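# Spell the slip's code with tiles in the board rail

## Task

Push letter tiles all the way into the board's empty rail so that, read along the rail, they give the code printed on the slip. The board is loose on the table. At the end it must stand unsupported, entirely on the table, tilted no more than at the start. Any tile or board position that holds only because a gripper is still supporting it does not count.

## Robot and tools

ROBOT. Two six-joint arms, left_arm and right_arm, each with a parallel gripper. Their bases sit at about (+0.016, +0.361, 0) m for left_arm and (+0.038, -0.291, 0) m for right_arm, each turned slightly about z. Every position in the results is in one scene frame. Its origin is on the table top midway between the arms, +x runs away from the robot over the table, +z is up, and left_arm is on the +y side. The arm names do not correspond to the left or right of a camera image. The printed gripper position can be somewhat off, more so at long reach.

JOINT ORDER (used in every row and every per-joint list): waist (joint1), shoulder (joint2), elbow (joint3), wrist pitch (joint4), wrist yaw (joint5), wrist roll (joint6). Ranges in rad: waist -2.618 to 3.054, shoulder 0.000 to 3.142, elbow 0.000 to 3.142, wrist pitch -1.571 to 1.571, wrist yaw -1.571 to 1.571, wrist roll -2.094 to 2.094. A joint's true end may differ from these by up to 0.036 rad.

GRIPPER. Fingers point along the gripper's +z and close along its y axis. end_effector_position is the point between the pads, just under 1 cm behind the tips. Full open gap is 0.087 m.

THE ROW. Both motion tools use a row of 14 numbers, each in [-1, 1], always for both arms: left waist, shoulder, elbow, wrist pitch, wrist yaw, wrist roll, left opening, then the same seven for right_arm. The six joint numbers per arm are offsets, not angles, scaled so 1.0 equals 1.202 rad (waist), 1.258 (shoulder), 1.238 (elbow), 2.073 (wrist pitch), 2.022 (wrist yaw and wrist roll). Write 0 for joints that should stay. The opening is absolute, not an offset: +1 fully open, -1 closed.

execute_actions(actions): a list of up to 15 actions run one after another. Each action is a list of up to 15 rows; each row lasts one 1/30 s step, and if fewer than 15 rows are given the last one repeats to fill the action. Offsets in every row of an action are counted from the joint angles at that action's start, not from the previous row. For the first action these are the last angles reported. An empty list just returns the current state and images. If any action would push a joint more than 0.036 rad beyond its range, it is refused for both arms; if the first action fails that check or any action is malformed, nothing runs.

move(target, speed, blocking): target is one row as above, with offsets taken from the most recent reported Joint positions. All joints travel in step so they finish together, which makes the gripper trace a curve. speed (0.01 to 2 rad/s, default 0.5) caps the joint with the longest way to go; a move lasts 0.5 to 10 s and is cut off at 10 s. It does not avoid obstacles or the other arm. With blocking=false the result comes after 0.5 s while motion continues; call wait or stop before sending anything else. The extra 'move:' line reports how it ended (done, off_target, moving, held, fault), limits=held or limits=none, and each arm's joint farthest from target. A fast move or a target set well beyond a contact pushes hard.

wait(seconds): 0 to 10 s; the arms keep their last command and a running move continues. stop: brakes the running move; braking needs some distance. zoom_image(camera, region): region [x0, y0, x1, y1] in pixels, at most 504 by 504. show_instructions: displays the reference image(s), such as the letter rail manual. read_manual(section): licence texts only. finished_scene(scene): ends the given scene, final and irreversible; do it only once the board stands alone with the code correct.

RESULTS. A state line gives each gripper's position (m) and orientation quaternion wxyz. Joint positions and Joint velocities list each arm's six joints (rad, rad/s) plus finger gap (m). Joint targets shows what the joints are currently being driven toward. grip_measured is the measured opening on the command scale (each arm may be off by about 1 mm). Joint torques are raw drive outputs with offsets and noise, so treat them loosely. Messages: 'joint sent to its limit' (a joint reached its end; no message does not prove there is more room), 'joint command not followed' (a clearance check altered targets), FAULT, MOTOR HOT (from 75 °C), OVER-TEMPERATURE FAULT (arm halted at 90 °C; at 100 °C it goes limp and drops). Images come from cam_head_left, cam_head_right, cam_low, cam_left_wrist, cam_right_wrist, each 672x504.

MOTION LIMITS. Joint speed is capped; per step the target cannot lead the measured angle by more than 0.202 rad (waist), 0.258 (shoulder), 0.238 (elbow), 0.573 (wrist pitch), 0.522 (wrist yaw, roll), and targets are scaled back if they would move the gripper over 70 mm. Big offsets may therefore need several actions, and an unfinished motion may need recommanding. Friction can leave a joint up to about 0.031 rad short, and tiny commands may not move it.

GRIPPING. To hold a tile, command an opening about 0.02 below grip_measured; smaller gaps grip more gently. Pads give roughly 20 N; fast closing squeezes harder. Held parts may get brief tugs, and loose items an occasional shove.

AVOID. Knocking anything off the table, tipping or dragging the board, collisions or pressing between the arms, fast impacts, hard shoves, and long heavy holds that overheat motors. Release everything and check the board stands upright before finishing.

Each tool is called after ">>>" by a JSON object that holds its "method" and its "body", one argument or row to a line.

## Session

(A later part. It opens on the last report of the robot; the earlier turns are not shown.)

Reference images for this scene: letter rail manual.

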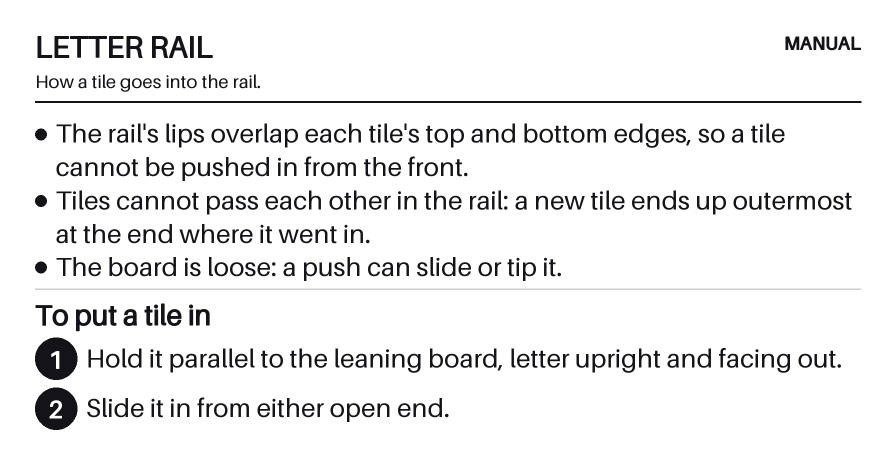

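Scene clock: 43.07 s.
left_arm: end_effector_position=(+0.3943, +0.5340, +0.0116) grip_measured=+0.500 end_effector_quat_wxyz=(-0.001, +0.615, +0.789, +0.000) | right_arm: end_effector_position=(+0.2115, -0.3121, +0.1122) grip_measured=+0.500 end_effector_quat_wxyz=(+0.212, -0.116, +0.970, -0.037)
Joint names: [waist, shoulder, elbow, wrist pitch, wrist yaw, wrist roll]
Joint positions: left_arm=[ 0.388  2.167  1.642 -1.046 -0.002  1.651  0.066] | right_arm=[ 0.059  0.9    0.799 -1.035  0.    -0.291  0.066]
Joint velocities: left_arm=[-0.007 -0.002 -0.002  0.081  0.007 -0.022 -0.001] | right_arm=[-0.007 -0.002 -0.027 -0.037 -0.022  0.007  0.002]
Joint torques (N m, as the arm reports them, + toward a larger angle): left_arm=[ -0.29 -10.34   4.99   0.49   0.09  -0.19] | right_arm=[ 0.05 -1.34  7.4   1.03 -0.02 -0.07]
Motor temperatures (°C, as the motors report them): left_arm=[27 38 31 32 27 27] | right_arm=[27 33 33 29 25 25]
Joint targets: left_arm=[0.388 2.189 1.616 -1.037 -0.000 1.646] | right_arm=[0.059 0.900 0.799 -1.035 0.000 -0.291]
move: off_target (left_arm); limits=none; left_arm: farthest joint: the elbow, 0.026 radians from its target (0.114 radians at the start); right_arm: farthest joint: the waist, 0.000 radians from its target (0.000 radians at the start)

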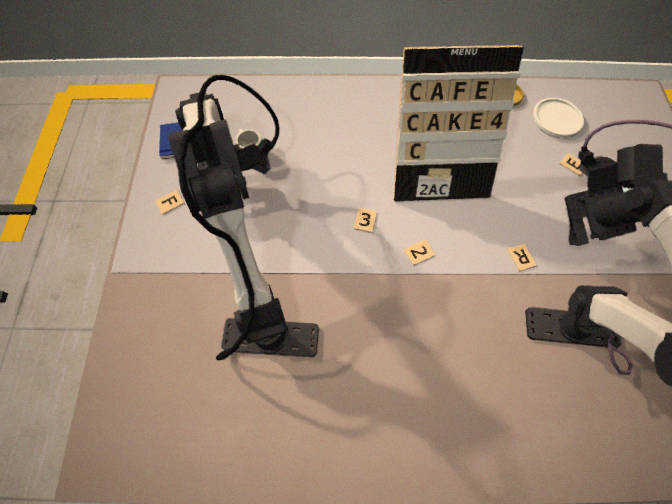

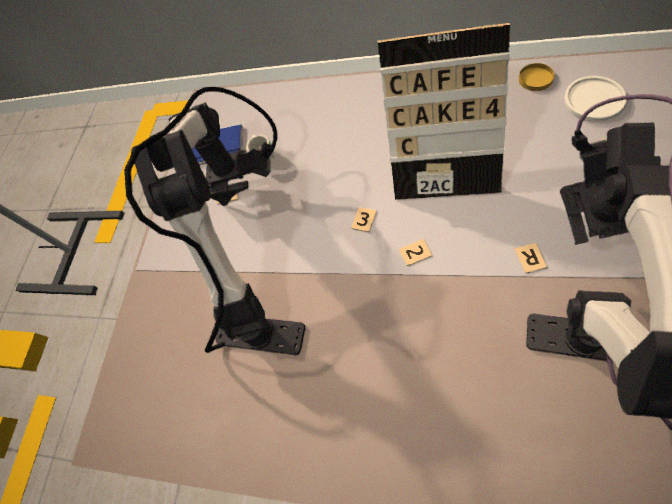

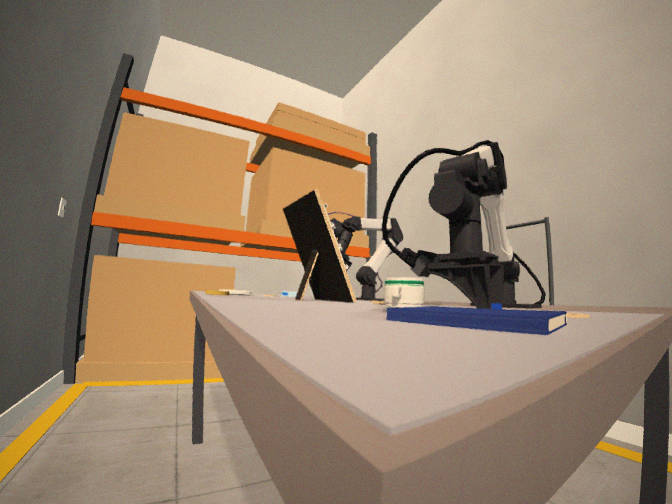

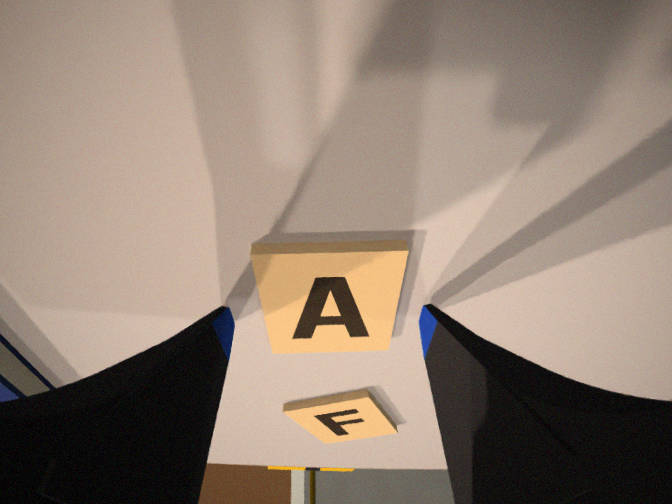

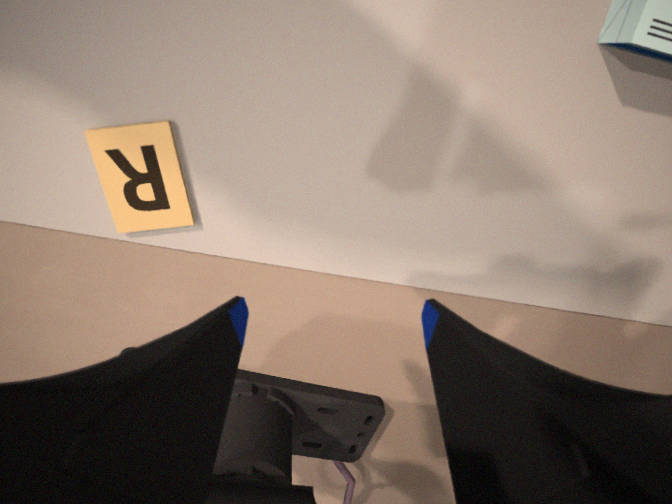

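Shift 3.5 mm toward camera via waist, then close.

>>> {"method": "execute_actions", "body": {
  "actions": [
    [[-0.015,0,0,0,0,-0.007,0.45,0,0,0,0,0,0,0.5],[-0.015,0,0,0,0,-0.007,0.4,0,0,0,0,0,0,0.5],[-0.015,0,0,0,0,-0.007,0.35,0,0,0,0,0,0,0.5],[-0.015,0,0,0,0,-0.007,0.3,0,0,0,0,0,0,0.5],[-0.015,0,0,0,0,-0.007,0.25,0,0,0,0,0,0,0.5],[-0.015,0,0,0,0,-0.007,0.2,0,0,0,0,0,0,0.5],[-0.015,0,0,0,0,-0.007,0.16,0,0,0,0,0,0,0.5],[-0.015,0,0,0,0,-0.007,0.12,0,0,0,0,0,0,0.5],[-0.015,0,0,0,0,-0.007,0.08,0,0,0,0,0,0,0.5],[-0.015,0,0,0,0,-0.007,0.04,0,0,0,0,0,0,0.5],[-0.015,0,0,0,0,-0.007,0,0,0,0,0,0,0,0.5],[-0.015,0,0,0,0,-0.007,-0.05,0,0,0,0,0,0,0.5],[-0.015,0,0,0,0,-0.007,-0.12,0,0,0,0,0,0,0.5]]
  ]
}}

>>> {"method": "move", "body": {
  "target": [-0.4,-0.45,-0.42,0.15,-0.1,-0.4,-0.12,0,0,0,0,0,0,0.5],
  "speed": 1.2
}}

Scene clock: 43.80 s.
left_arm: end_effector_position=(+0.3957, +0.5305, +0.0116) grip_measured=-0.021 end_effector_quat_wxyz=(-0.001, +0.615, +0.788, +0.001) | right_arm: end_effector_position=(+0.2115, -0.3121, +0.1122) grip_measured=+0.500 end_effector_quat_wxyz=(+0.212, -0.116, +0.970, -0.037)
Joint names: [waist, shoulder, elbow, wrist pitch, wrist yaw, wrist roll]
Joint positions: left_arm=[ 0.378  2.167  1.642 -1.045 -0.002  1.643  0.043] | right_arm=[ 0.059  0.9    0.799 -1.035  0.    -0.291  0.066]
Joint velocities: left_arm=[ 0.012 -0.012 -0.007  0.051 -0.095 -0.051  0.001] | right_arm=[-0.002 -0.027 -0.007  0.022  0.022 -0.007  0.   ]
Joint torques (N m, as the arm reports them, + toward a larger angle): left_arm=[ -0.99 -12.14   7.58   0.42   0.07  -0.21] | right_arm=[-0.18 -1.24  7.36  1.02  0.02 -0.06]
Motor temperatures (°C, as the motors report them): left_arm=[27 38 31 32 27 27] | right_arm=[27 33 33 29 25 25]
Joint targets: left_arm=[0.370 2.167 1.642 -1.046 -0.002 1.637] | right_arm=[0.059 0.900 0.799 -1.035 0.000 -0.291]

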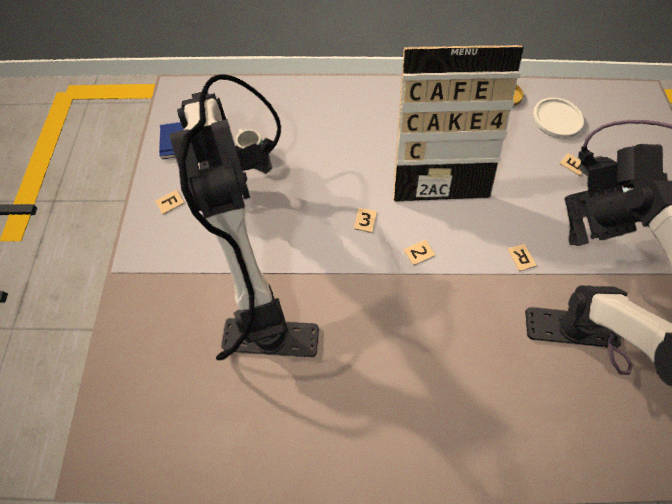

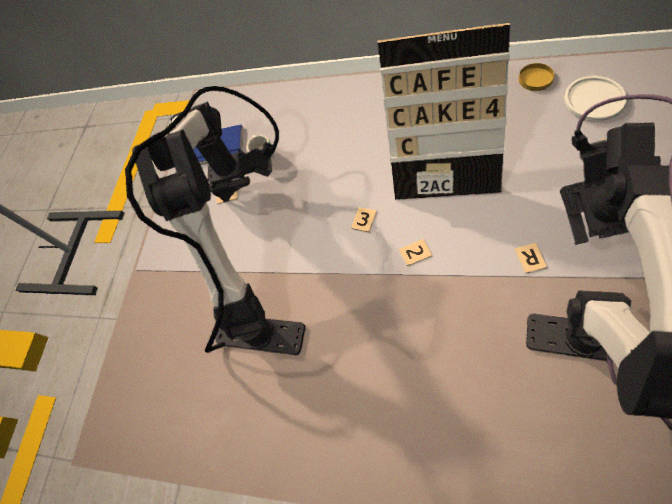

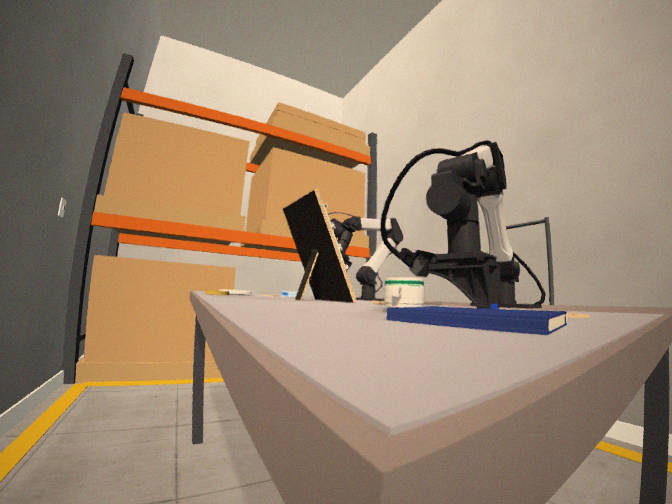

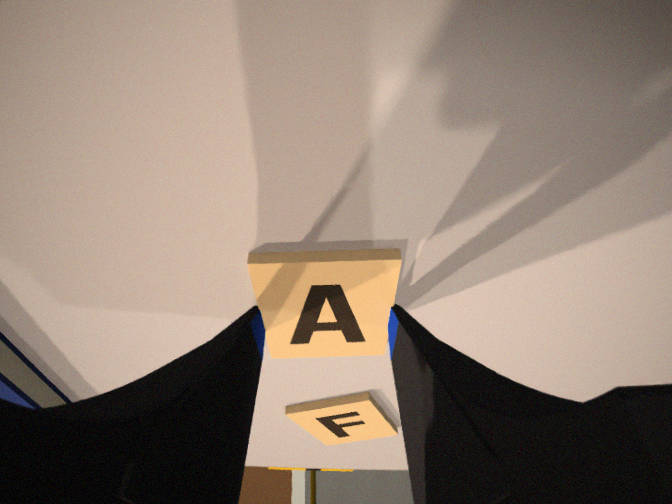

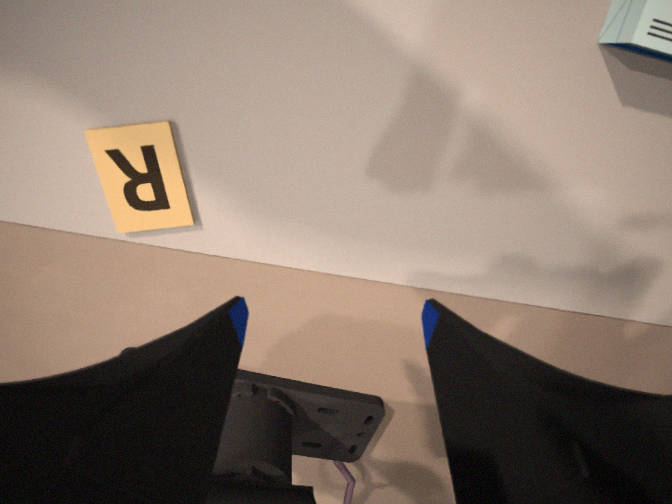

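Scene clock: 45.47 s.
left_arm: end_effector_position=(+0.3595, +0.3718, +0.0878) grip_measured=-0.021 end_effector_quat_wxyz=(+0.141, +0.452, +0.868, +0.150) | right_arm: end_effector_position=(+0.2115, -0.3121, +0.1122) grip_measured=+0.500 end_effector_quat_wxyz=(+0.212, -0.116, +0.970, -0.037)
Joint names: [waist, shoulder, elbow, wrist pitch, wrist yaw, wrist roll]
Joint positions: left_arm=[-0.097  1.61   1.149 -0.739 -0.191  0.84   0.043] | right_arm=[ 0.059  0.9    0.799 -1.035  0.    -0.291  0.066]
Joint velocities: left_arm=[-0.012  0.002 -0.002 -0.007  0.037 -0.051 -0.001] | right_arm=[ 0.007 -0.007 -0.002  0.022  0.095 -0.022 -0.001]
Joint torques (N m, as the arm reports them, + toward a larger angle): left_arm=[-0.76 -8.37  6.02  1.3  -0.19 -0.22] | right_arm=[-0.13 -1.31  7.31  1.   -0.03 -0.1 ]
Motor temperatures (°C, as the motors report them): left_arm=[27 38 31 32 27 27] | right_arm=[27 33 33 29 25 25]
Joint targets: left_arm=[-0.102 1.601 1.122 -0.735 -0.204 0.835] | right_arm=[0.059 0.900 0.799 -1.035 0.000 -0.291]
move: off_target (left_arm); limits=none; left_arm: farthest joint: the elbow, 0.026 radians from its target (0.520 radians at the start); right_arm: farthest joint: the waist, 0.000 radians from its target (0.000 radians at the start)

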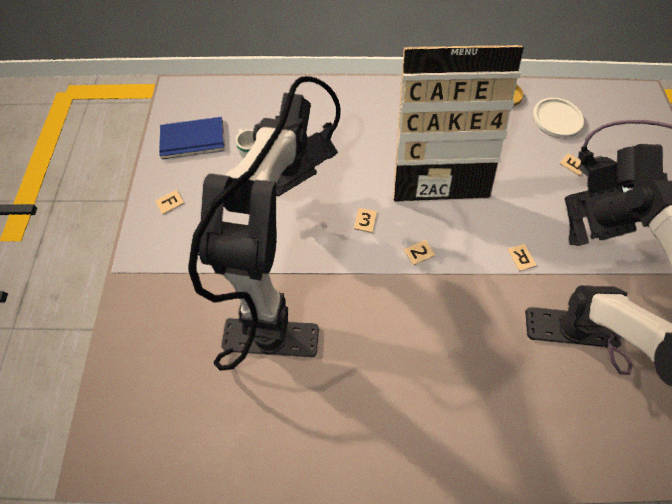

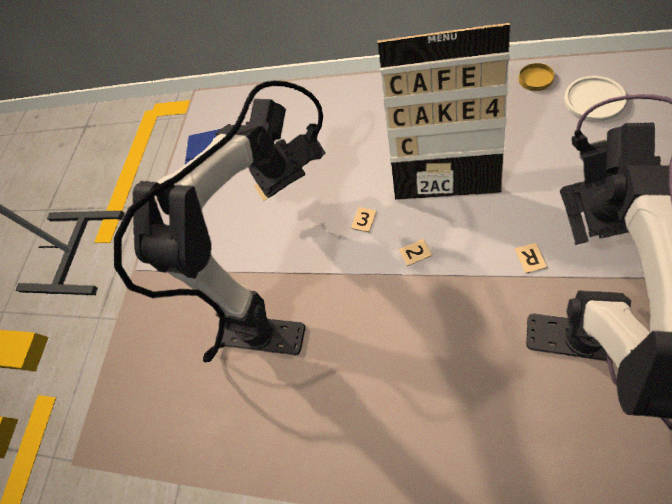

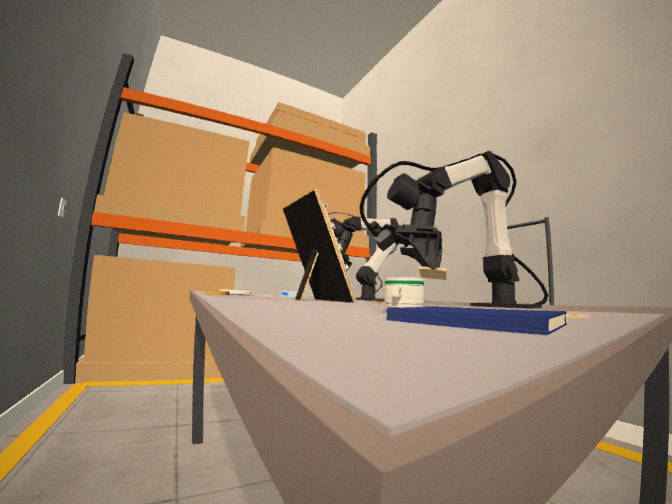

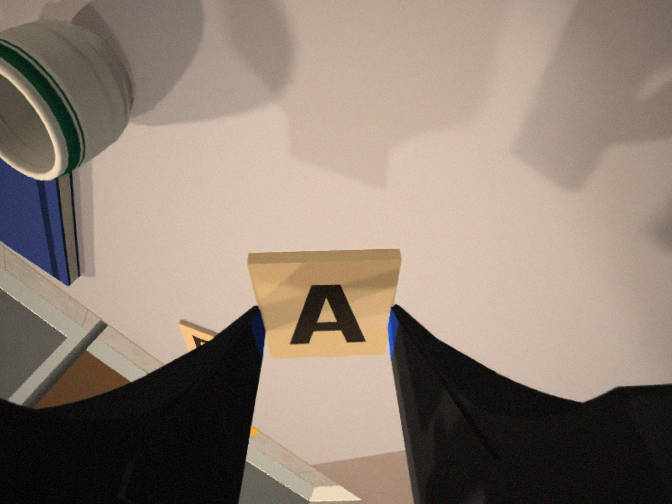

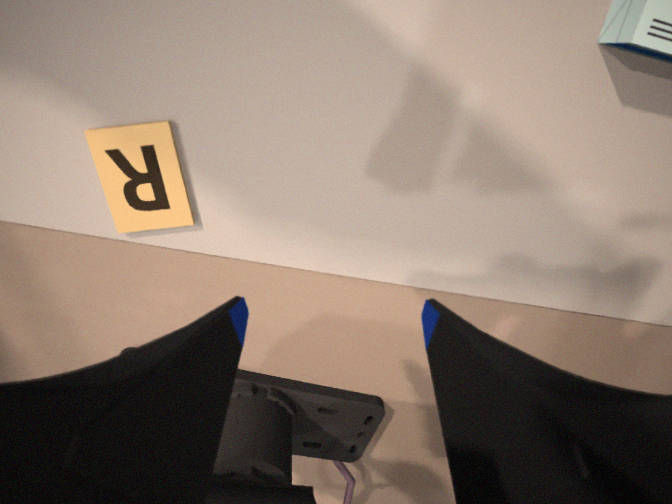

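>>> {"method": "move", "body": {
  "target": [-0.535,0.080,-0.044,0.340,-0.288,-0.636,-0.12,0,0,0,0,0,0,0.5],
  "speed": 1.3
}}

Scene clock: 49.00 s.
left_arm: end_effector_position=(+0.4044, +0.1202, +0.1431) grip_measured=-0.021 end_effector_quat_wxyz=(+0.543, -0.025, +0.839, +0.018) | right_arm: end_effector_position=(+0.2115, -0.3121, +0.1122) grip_measured=+0.500 end_effector_quat_wxyz=(+0.212, -0.116, +0.970, -0.037)
Joint names: [waist, shoulder, elbow, wrist pitch, wrist yaw, wrist roll]
Joint positions: left_arm=[-0.735  1.688  1.121 -0.035 -0.763 -0.44   0.043] | right_arm=[ 0.059  0.9    0.799 -1.035  0.    -0.291  0.066]
Joint velocities: left_arm=[-0.012  0.007 -0.022 -0.007  0.007  0.037 -0.001] | right_arm=[ 0.002 -0.017  0.007  0.022 -0.095  0.007 -0.001]
Joint torques (N m, as the arm reports them, + toward a larger angle): left_arm=[-0.67 -7.08  6.51  1.96 -0.38 -0.21] | right_arm=[ 0.17 -1.31  7.3   1.04 -0.05 -0.11]
Motor temperatures (°C, as the motors report them): left_arm=[27 38 31 32 27 27] | right_arm=[27 32 34 29 25 25]
Joint targets: left_arm=[-0.740 1.710 1.094 -0.034 -0.774 -0.446] | right_arm=[0.059 0.900 0.799 -1.035 0.000 -0.291]
move: off_target (left_arm); limits=none; left_arm: farthest joint: the elbow, 0.027 radians from its target (0.054 radians at the start); right_arm: farthest joint: the waist, 0.000 radians from its target (0.000 radians at the start)

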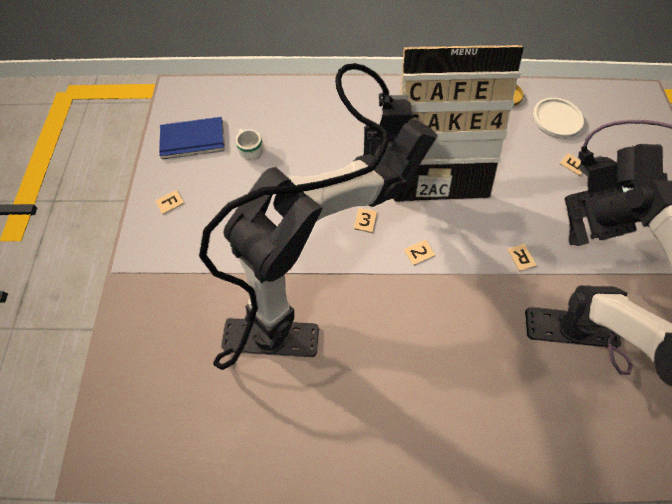

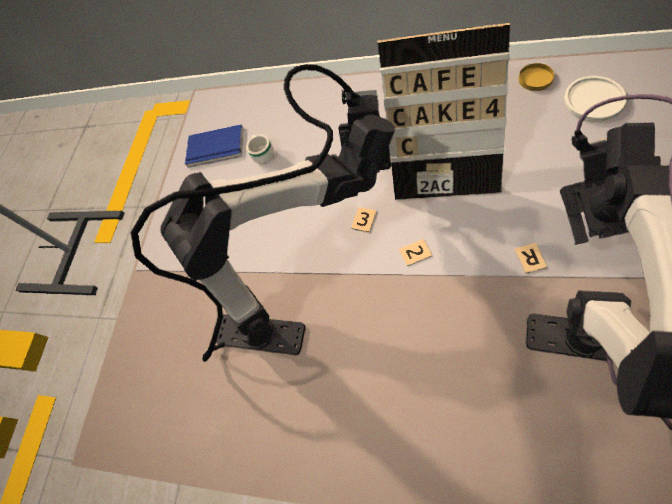

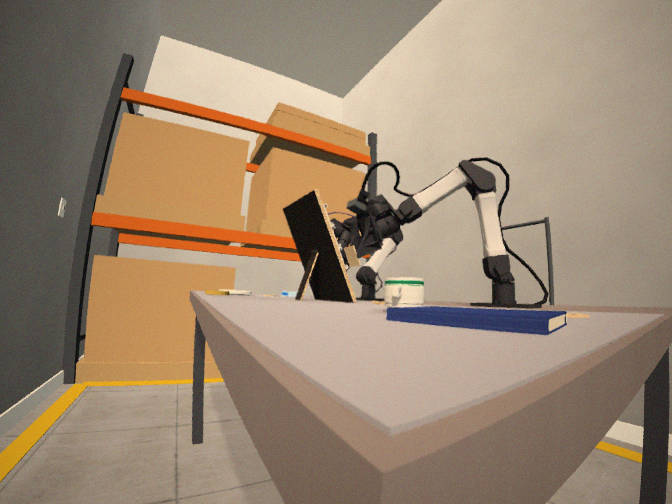

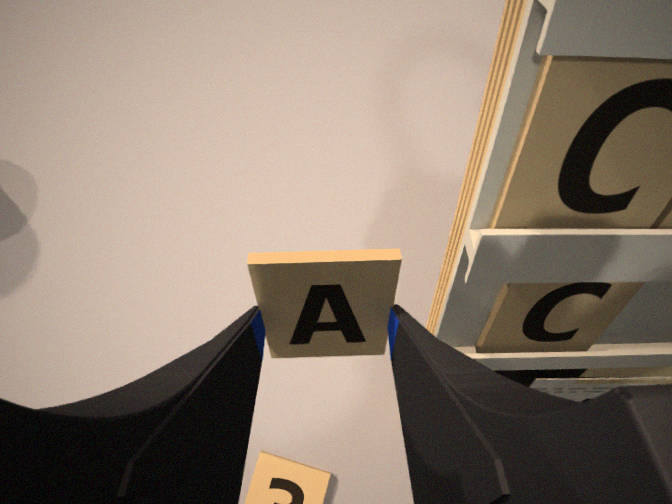

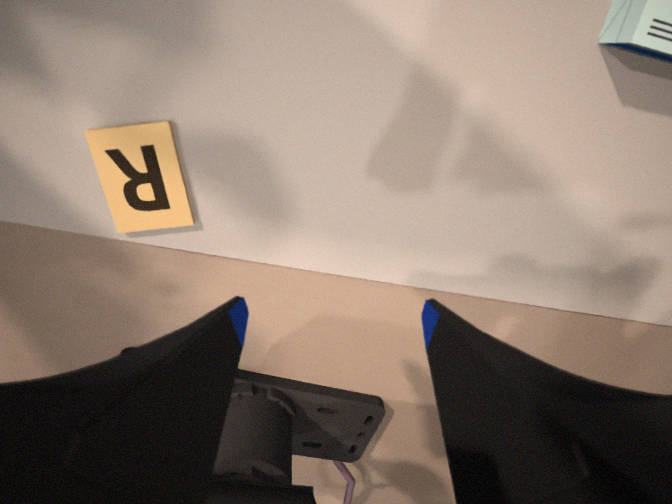

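>>> {"method": "execute_actions", "body": {
  "actions": []
}}

>>> {"method": "move", "body": {
  "target": [-0.029,0.053,0.058,-0.022,-0.014,-0.015,-0.12,0,0,0,0,0,0,0.5],
  "speed": 0.15
}}

Scene clock: 49.43 s.
left_arm: end_effector_position=(+0.4044, +0.1202, +0.1431) grip_measured=-0.021 end_effector_quat_wxyz=(+0.543, -0.026, +0.839, +0.018) | right_arm: end_effector_position=(+0.2115, -0.3121, +0.1122) grip_measured=+0.500 end_effector_quat_wxyz=(+0.212, -0.116, +0.970, -0.037)
Joint names: [waist, shoulder, elbow, wrist pitch, wrist yaw, wrist roll]
Joint positions: left_arm=[-0.735  1.688  1.121 -0.035 -0.763 -0.44   0.043] | right_arm=[ 0.059  0.9    0.799 -1.035  0.    -0.291  0.066]
Joint velocities: left_arm=[-0.012 -0.002  0.002  0.066 -0.007 -0.051 -0.   ] | right_arm=[ 0.022 -0.007 -0.002  0.007 -0.066  0.066 -0.001]
Joint torques (N m, as the arm reports them, + toward a larger angle): left_arm=[-0.68 -7.11  6.5   1.96 -0.35 -0.2 ] | right_arm=[-0.07 -1.45  7.49  1.06 -0.02 -0.07]
Motor temperatures (°C, as the motors report them): left_arm=[27 38 31 33 27 27] | right_arm=[27 32 34 30 25 25]
Joint targets: left_arm=[-0.740 1.710 1.094 -0.034 -0.773 -0.446] | right_arm=[0.059 0.900 0.799 -1.035 0.000 -0.291]

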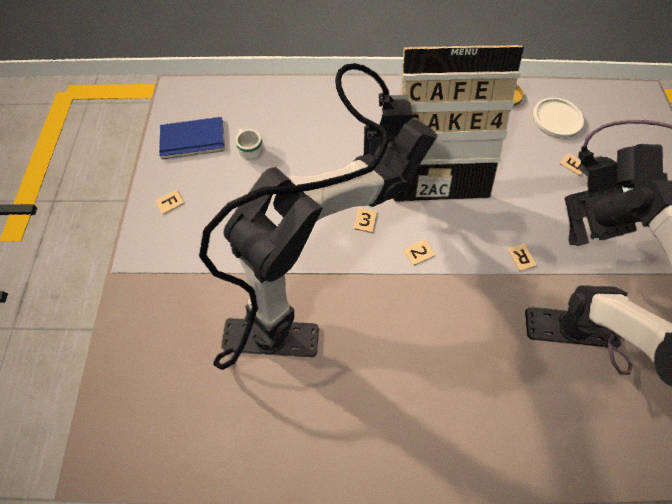

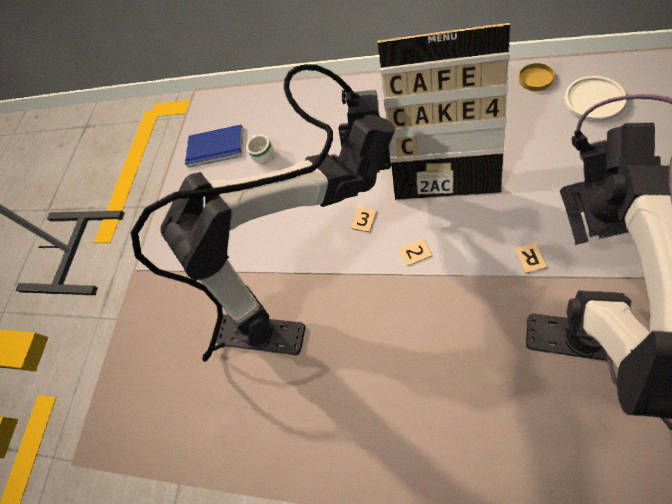

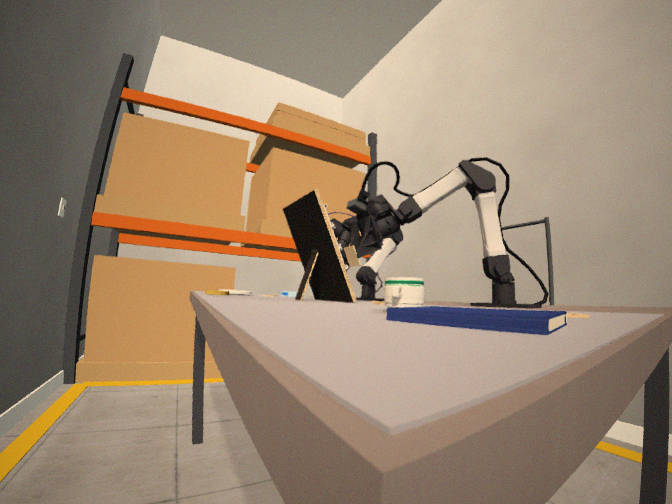

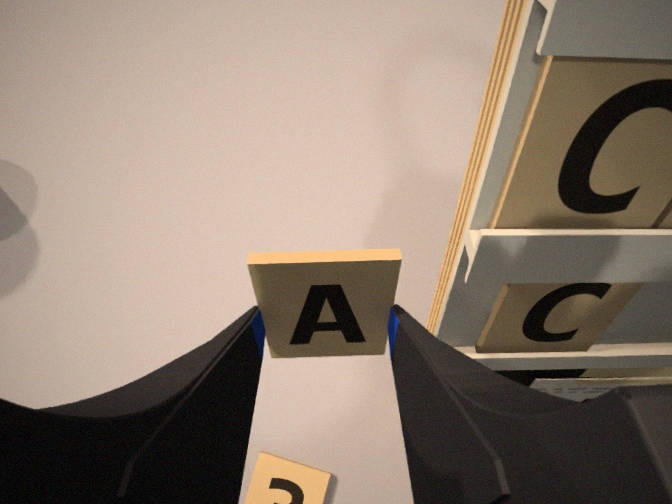

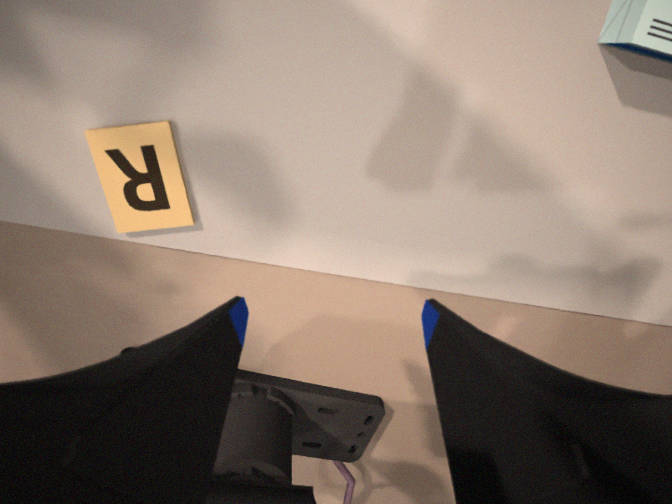

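Scene clock: 50.40 s.
left_arm: end_effector_position=(+0.4055, +0.1049, +0.1420) grip_measured=-0.021 end_effector_quat_wxyz=(+0.542, -0.026, +0.840, +0.017) | right_arm: end_effector_position=(+0.2115, -0.3121, +0.1122) grip_measured=+0.500 end_effector_quat_wxyz=(+0.212, -0.116, +0.970, -0.037)
Joint names: [waist, shoulder, elbow, wrist pitch, wrist yaw, wrist roll]
Joint positions: left_arm=[-0.761  1.733  1.175 -0.062 -0.781 -0.465  0.043] | right_arm=[ 0.059  0.9    0.799 -1.035  0.    -0.291  0.066]
Joint velocities: left_arm=[-0.007 -0.017  0.007  0.007  0.007 -0.007 -0.   ] | right_arm=[ 0.012 -0.007  0.002 -0.037 -0.037  0.007 -0.   ]
Joint torques (N m, as the arm reports them, + toward a larger angle): left_arm=[-1.   -7.6  10.9   1.73 -0.38 -0.21] | right_arm=[-0.1  -1.12  7.56  1.05 -0.02 -0.1 ]
Motor temperatures (°C, as the motors report them): left_arm=[27 38 31 33 27 27] | right_arm=[27 32 34 30 25 25]
Joint targets: left_arm=[-0.770 1.755 1.193 -0.081 -0.792 -0.471] | right_arm=[0.059 0.900 0.799 -1.035 0.000 -0.291]
move: off_target (left_arm); limits=none; left_arm: farthest joint: the shoulder, 0.022 radians from its target (0.067 radians at the start); right_arm: farthest joint: the waist, 0.000 radians from its target (0.000 radians at the start)

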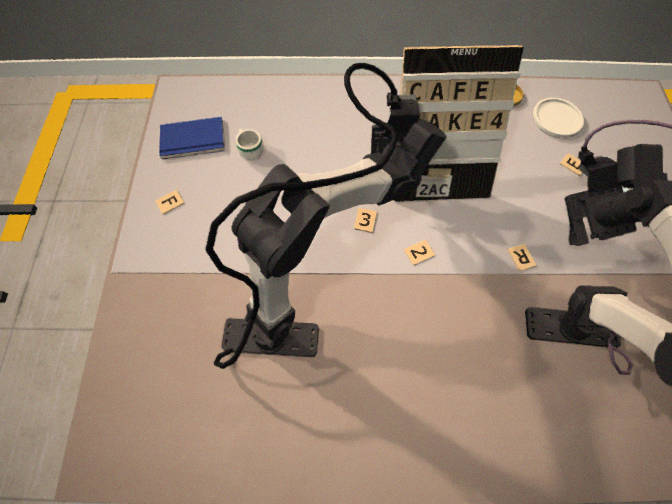

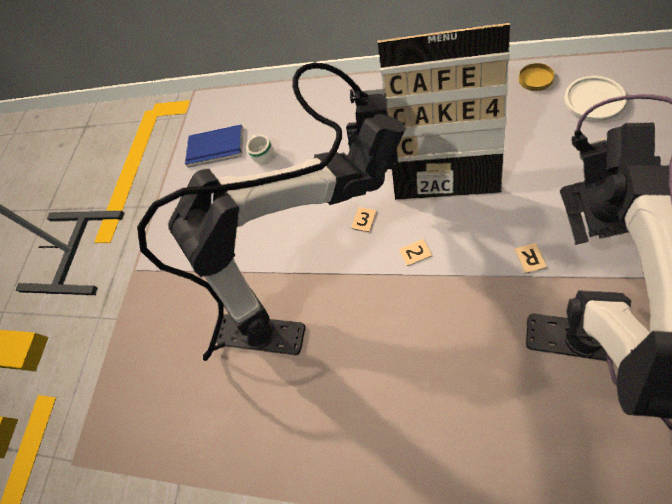

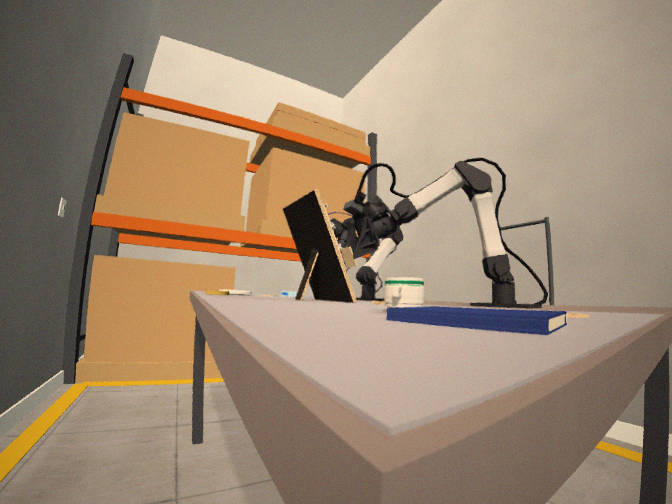

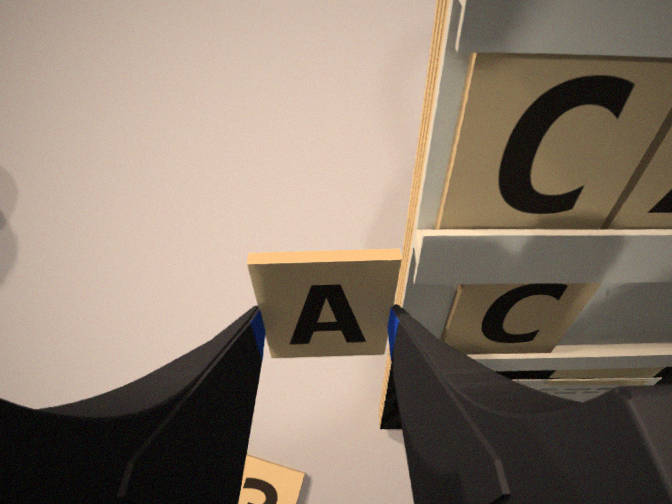

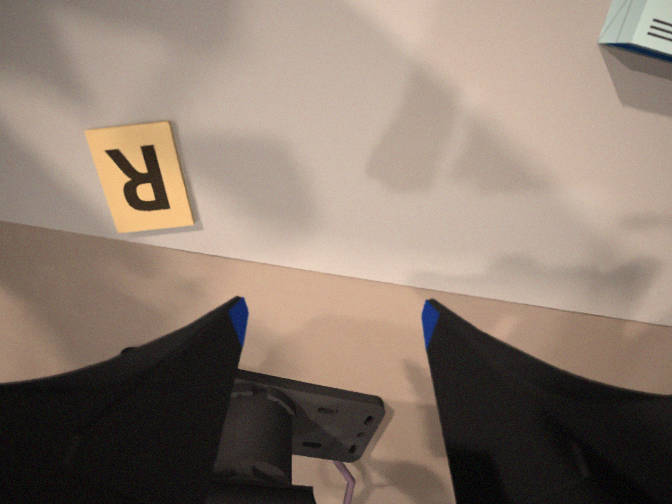

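>>> {"method": "move", "body": {
  "target": [0,0,0,0.003,0.028,0.008,-0.12,0,0,0,0,0,0,0.5],
  "speed": 0.1
}}

Scene clock: 51.40 s.
left_arm: end_effector_position=(+0.4044, +0.0997, +0.1403) grip_measured=-0.021 end_effector_quat_wxyz=(+0.537, -0.013, +0.844, +0.007) | right_arm: end_effector_position=(+0.2115, -0.3121, +0.1122) grip_measured=+0.500 end_effector_quat_wxyz=(+0.212, -0.116, +0.970, -0.037)
Joint names: [waist, shoulder, elbow, wrist pitch, wrist yaw, wrist roll]
Joint positions: left_arm=[-0.761  1.733  1.175 -0.059 -0.747 -0.452  0.043] | right_arm=[ 0.059  0.9    0.799 -1.035  0.    -0.291  0.066]
Joint velocities: left_arm=[-0.022  0.002 -0.002 -0.007  0.022  0.007 -0.   ] | right_arm=[-0.012  0.012  0.007 -0.007 -0.037 -0.037  0.   ]
Joint torques (N m, as the arm reports them, + toward a larger angle): left_arm=[-0.35 -9.38  9.14  1.97 -0.03 -0.12] | right_arm=[-0.04 -1.02  7.27  1.04 -0.02 -0.11]
Motor temperatures (°C, as the motors report them): left_arm=[27 38 31 33 27 27] | right_arm=[27 32 34 30 25 25]
Joint targets: left_arm=[-0.761 1.733 1.175 -0.056 -0.724 -0.448] | right_arm=[0.059 0.900 0.799 -1.035 0.000 -0.291]
move: off_target (left_arm); limits=none; left_arm: farthest joint: the wrist yaw, 0.023 radians from its target (0.057 radians at the start); right_arm: farthest joint: the waist, 0.000 radians from its target (0.000 radians at the start)

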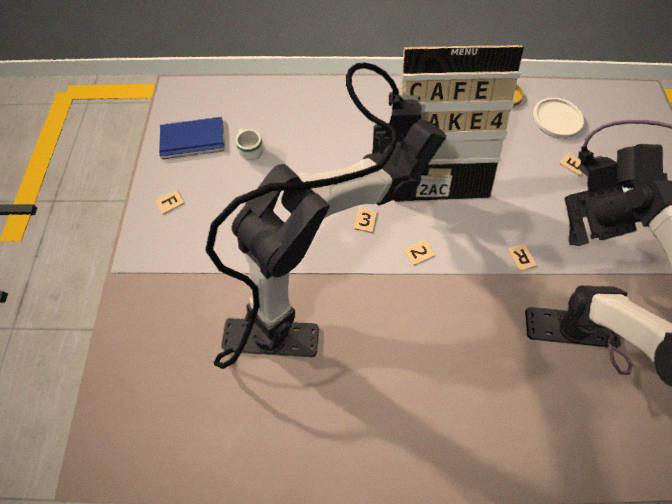

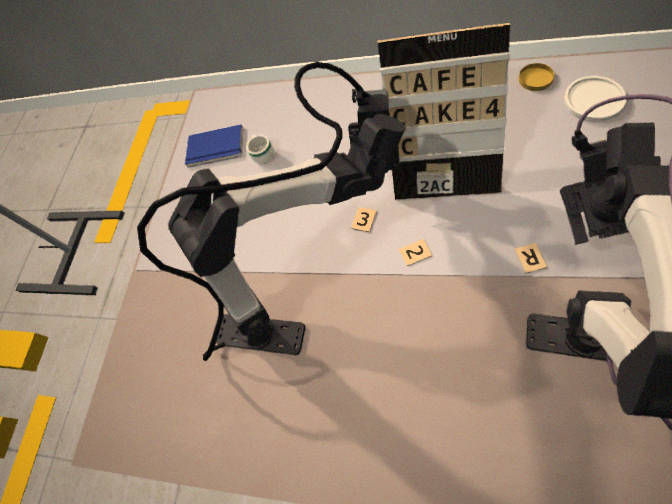

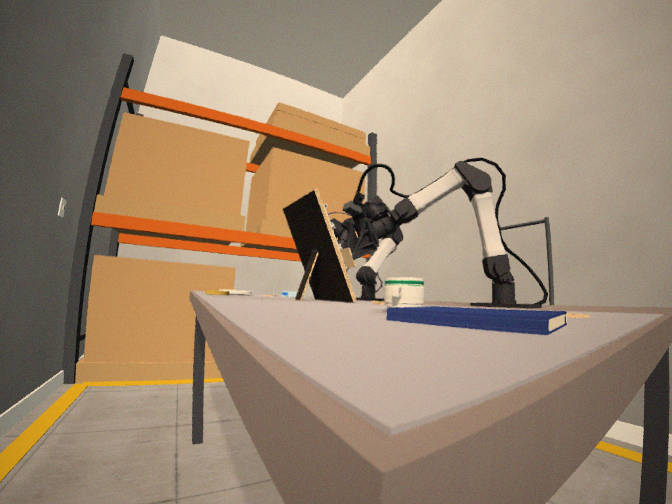

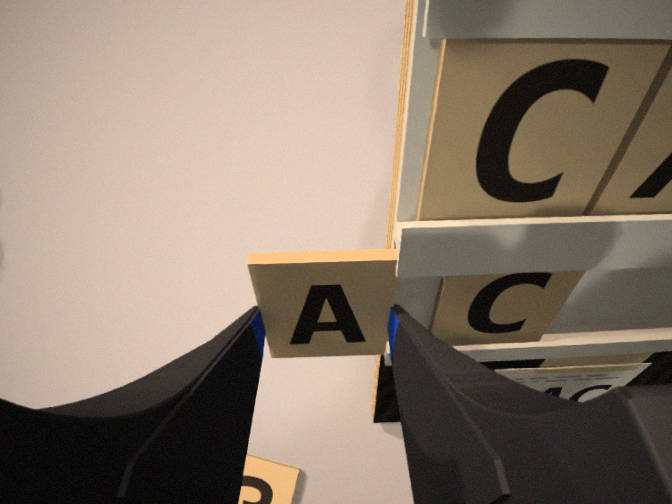

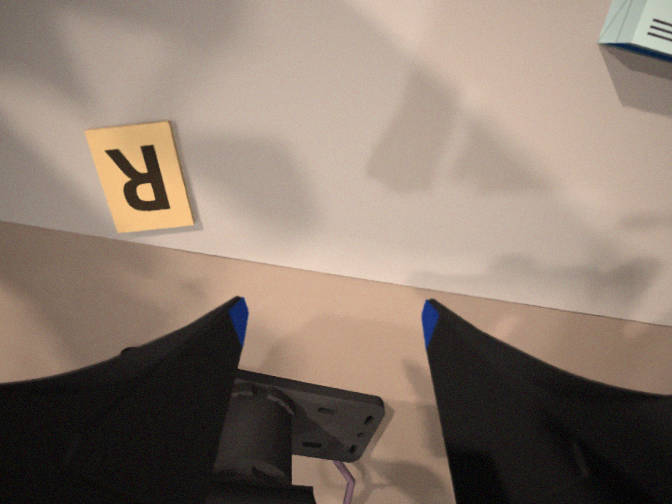

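Slightly low, blocked; raise.

>>> {"method": "move", "body": {
  "target": [0,0,0,0.008,0.011,0,-0.12,0,0,0,0,0,0,0.5],
  "speed": 0.05
}}

Scene clock: 52.20 s.
left_arm: end_effector_position=(+0.4045, +0.0996, +0.1405) grip_measured=-0.021 end_effector_quat_wxyz=(+0.537, -0.013, +0.844, +0.006) | right_arm: end_effector_position=(+0.2115, -0.3121, +0.1122) grip_measured=+0.500 end_effector_quat_wxyz=(+0.212, -0.116, +0.970, -0.037)
Joint names: [waist, shoulder, elbow, wrist pitch, wrist yaw, wrist roll]
Joint positions: left_arm=[-0.761  1.733  1.175 -0.057 -0.747 -0.451  0.043] | right_arm=[ 0.059  0.9    0.799 -1.035  0.    -0.291  0.066]
Joint velocities: left_arm=[-0.022 -0.007  0.012 -0.022  0.007 -0.022 -0.001] | right_arm=[ 0.002 -0.007  0.022 -0.051 -0.007 -0.081 -0.   ]
Joint torques (N m, as the arm reports them, + toward a larger angle): left_arm=[-0.3  -9.42  9.17  2.09 -0.04 -0.15] | right_arm=[ 0.18 -1.32  7.33  1.03 -0.02 -0.11]
Motor temperatures (°C, as the motors report them): left_arm=[27 38 31 33 27 27] | right_arm=[27 32 34 30 25 25]
Joint targets: left_arm=[-0.761 1.733 1.175 -0.042 -0.725 -0.452] | right_arm=[0.059 0.900 0.799 -1.035 0.000 -0.291]
move: off_target (left_arm); limits=none; left_arm: farthest joint: the wrist yaw, 0.022 radians from its target (0.022 radians at the start); right_arm: farthest joint: the waist, 0.000 radians from its target (0.000 radians at the start)

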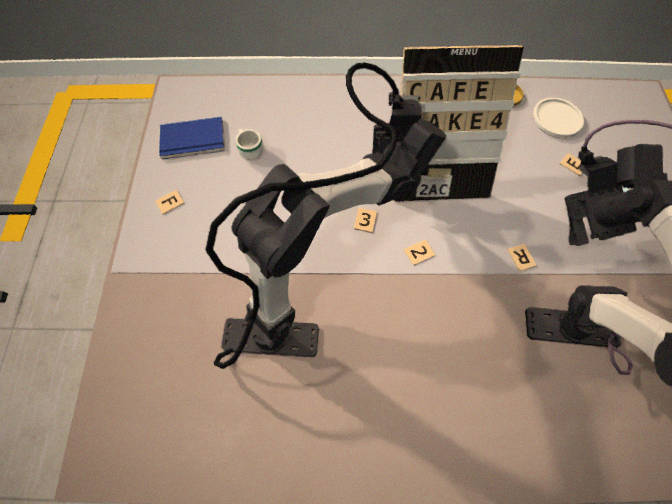

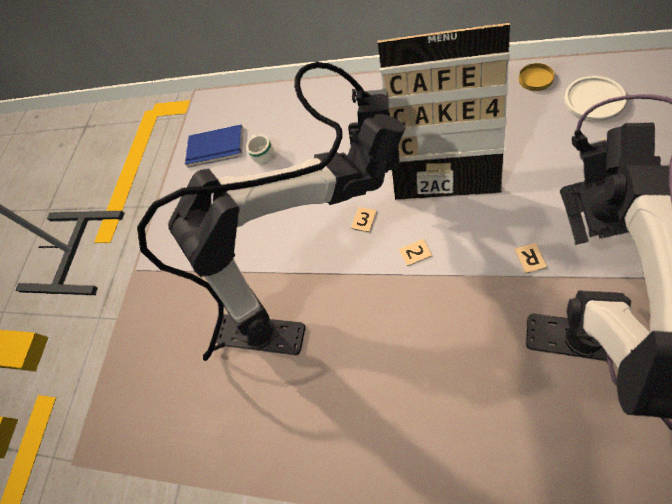

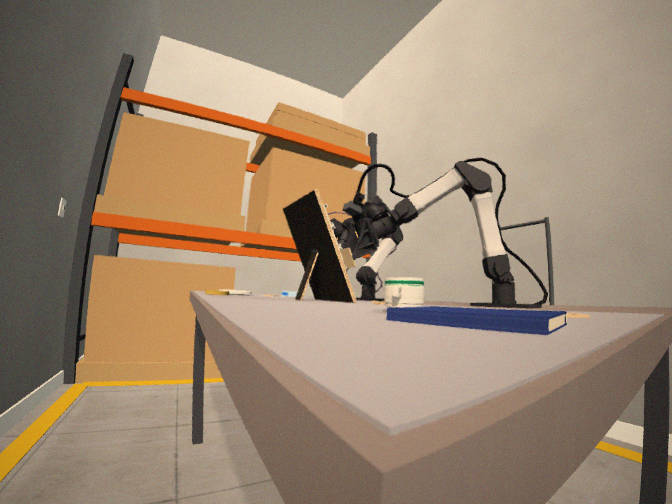

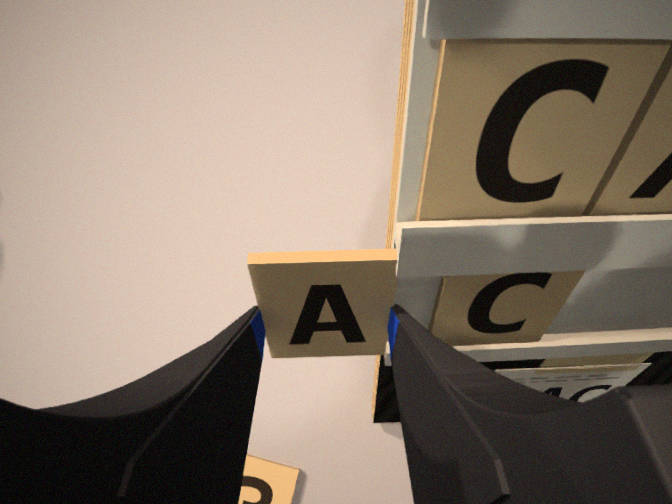

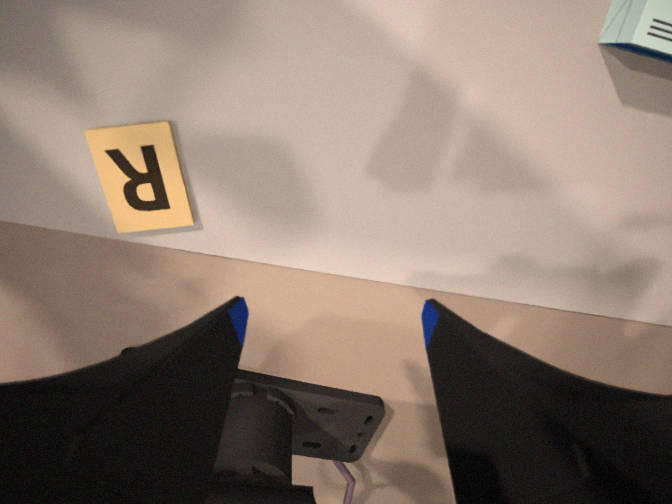

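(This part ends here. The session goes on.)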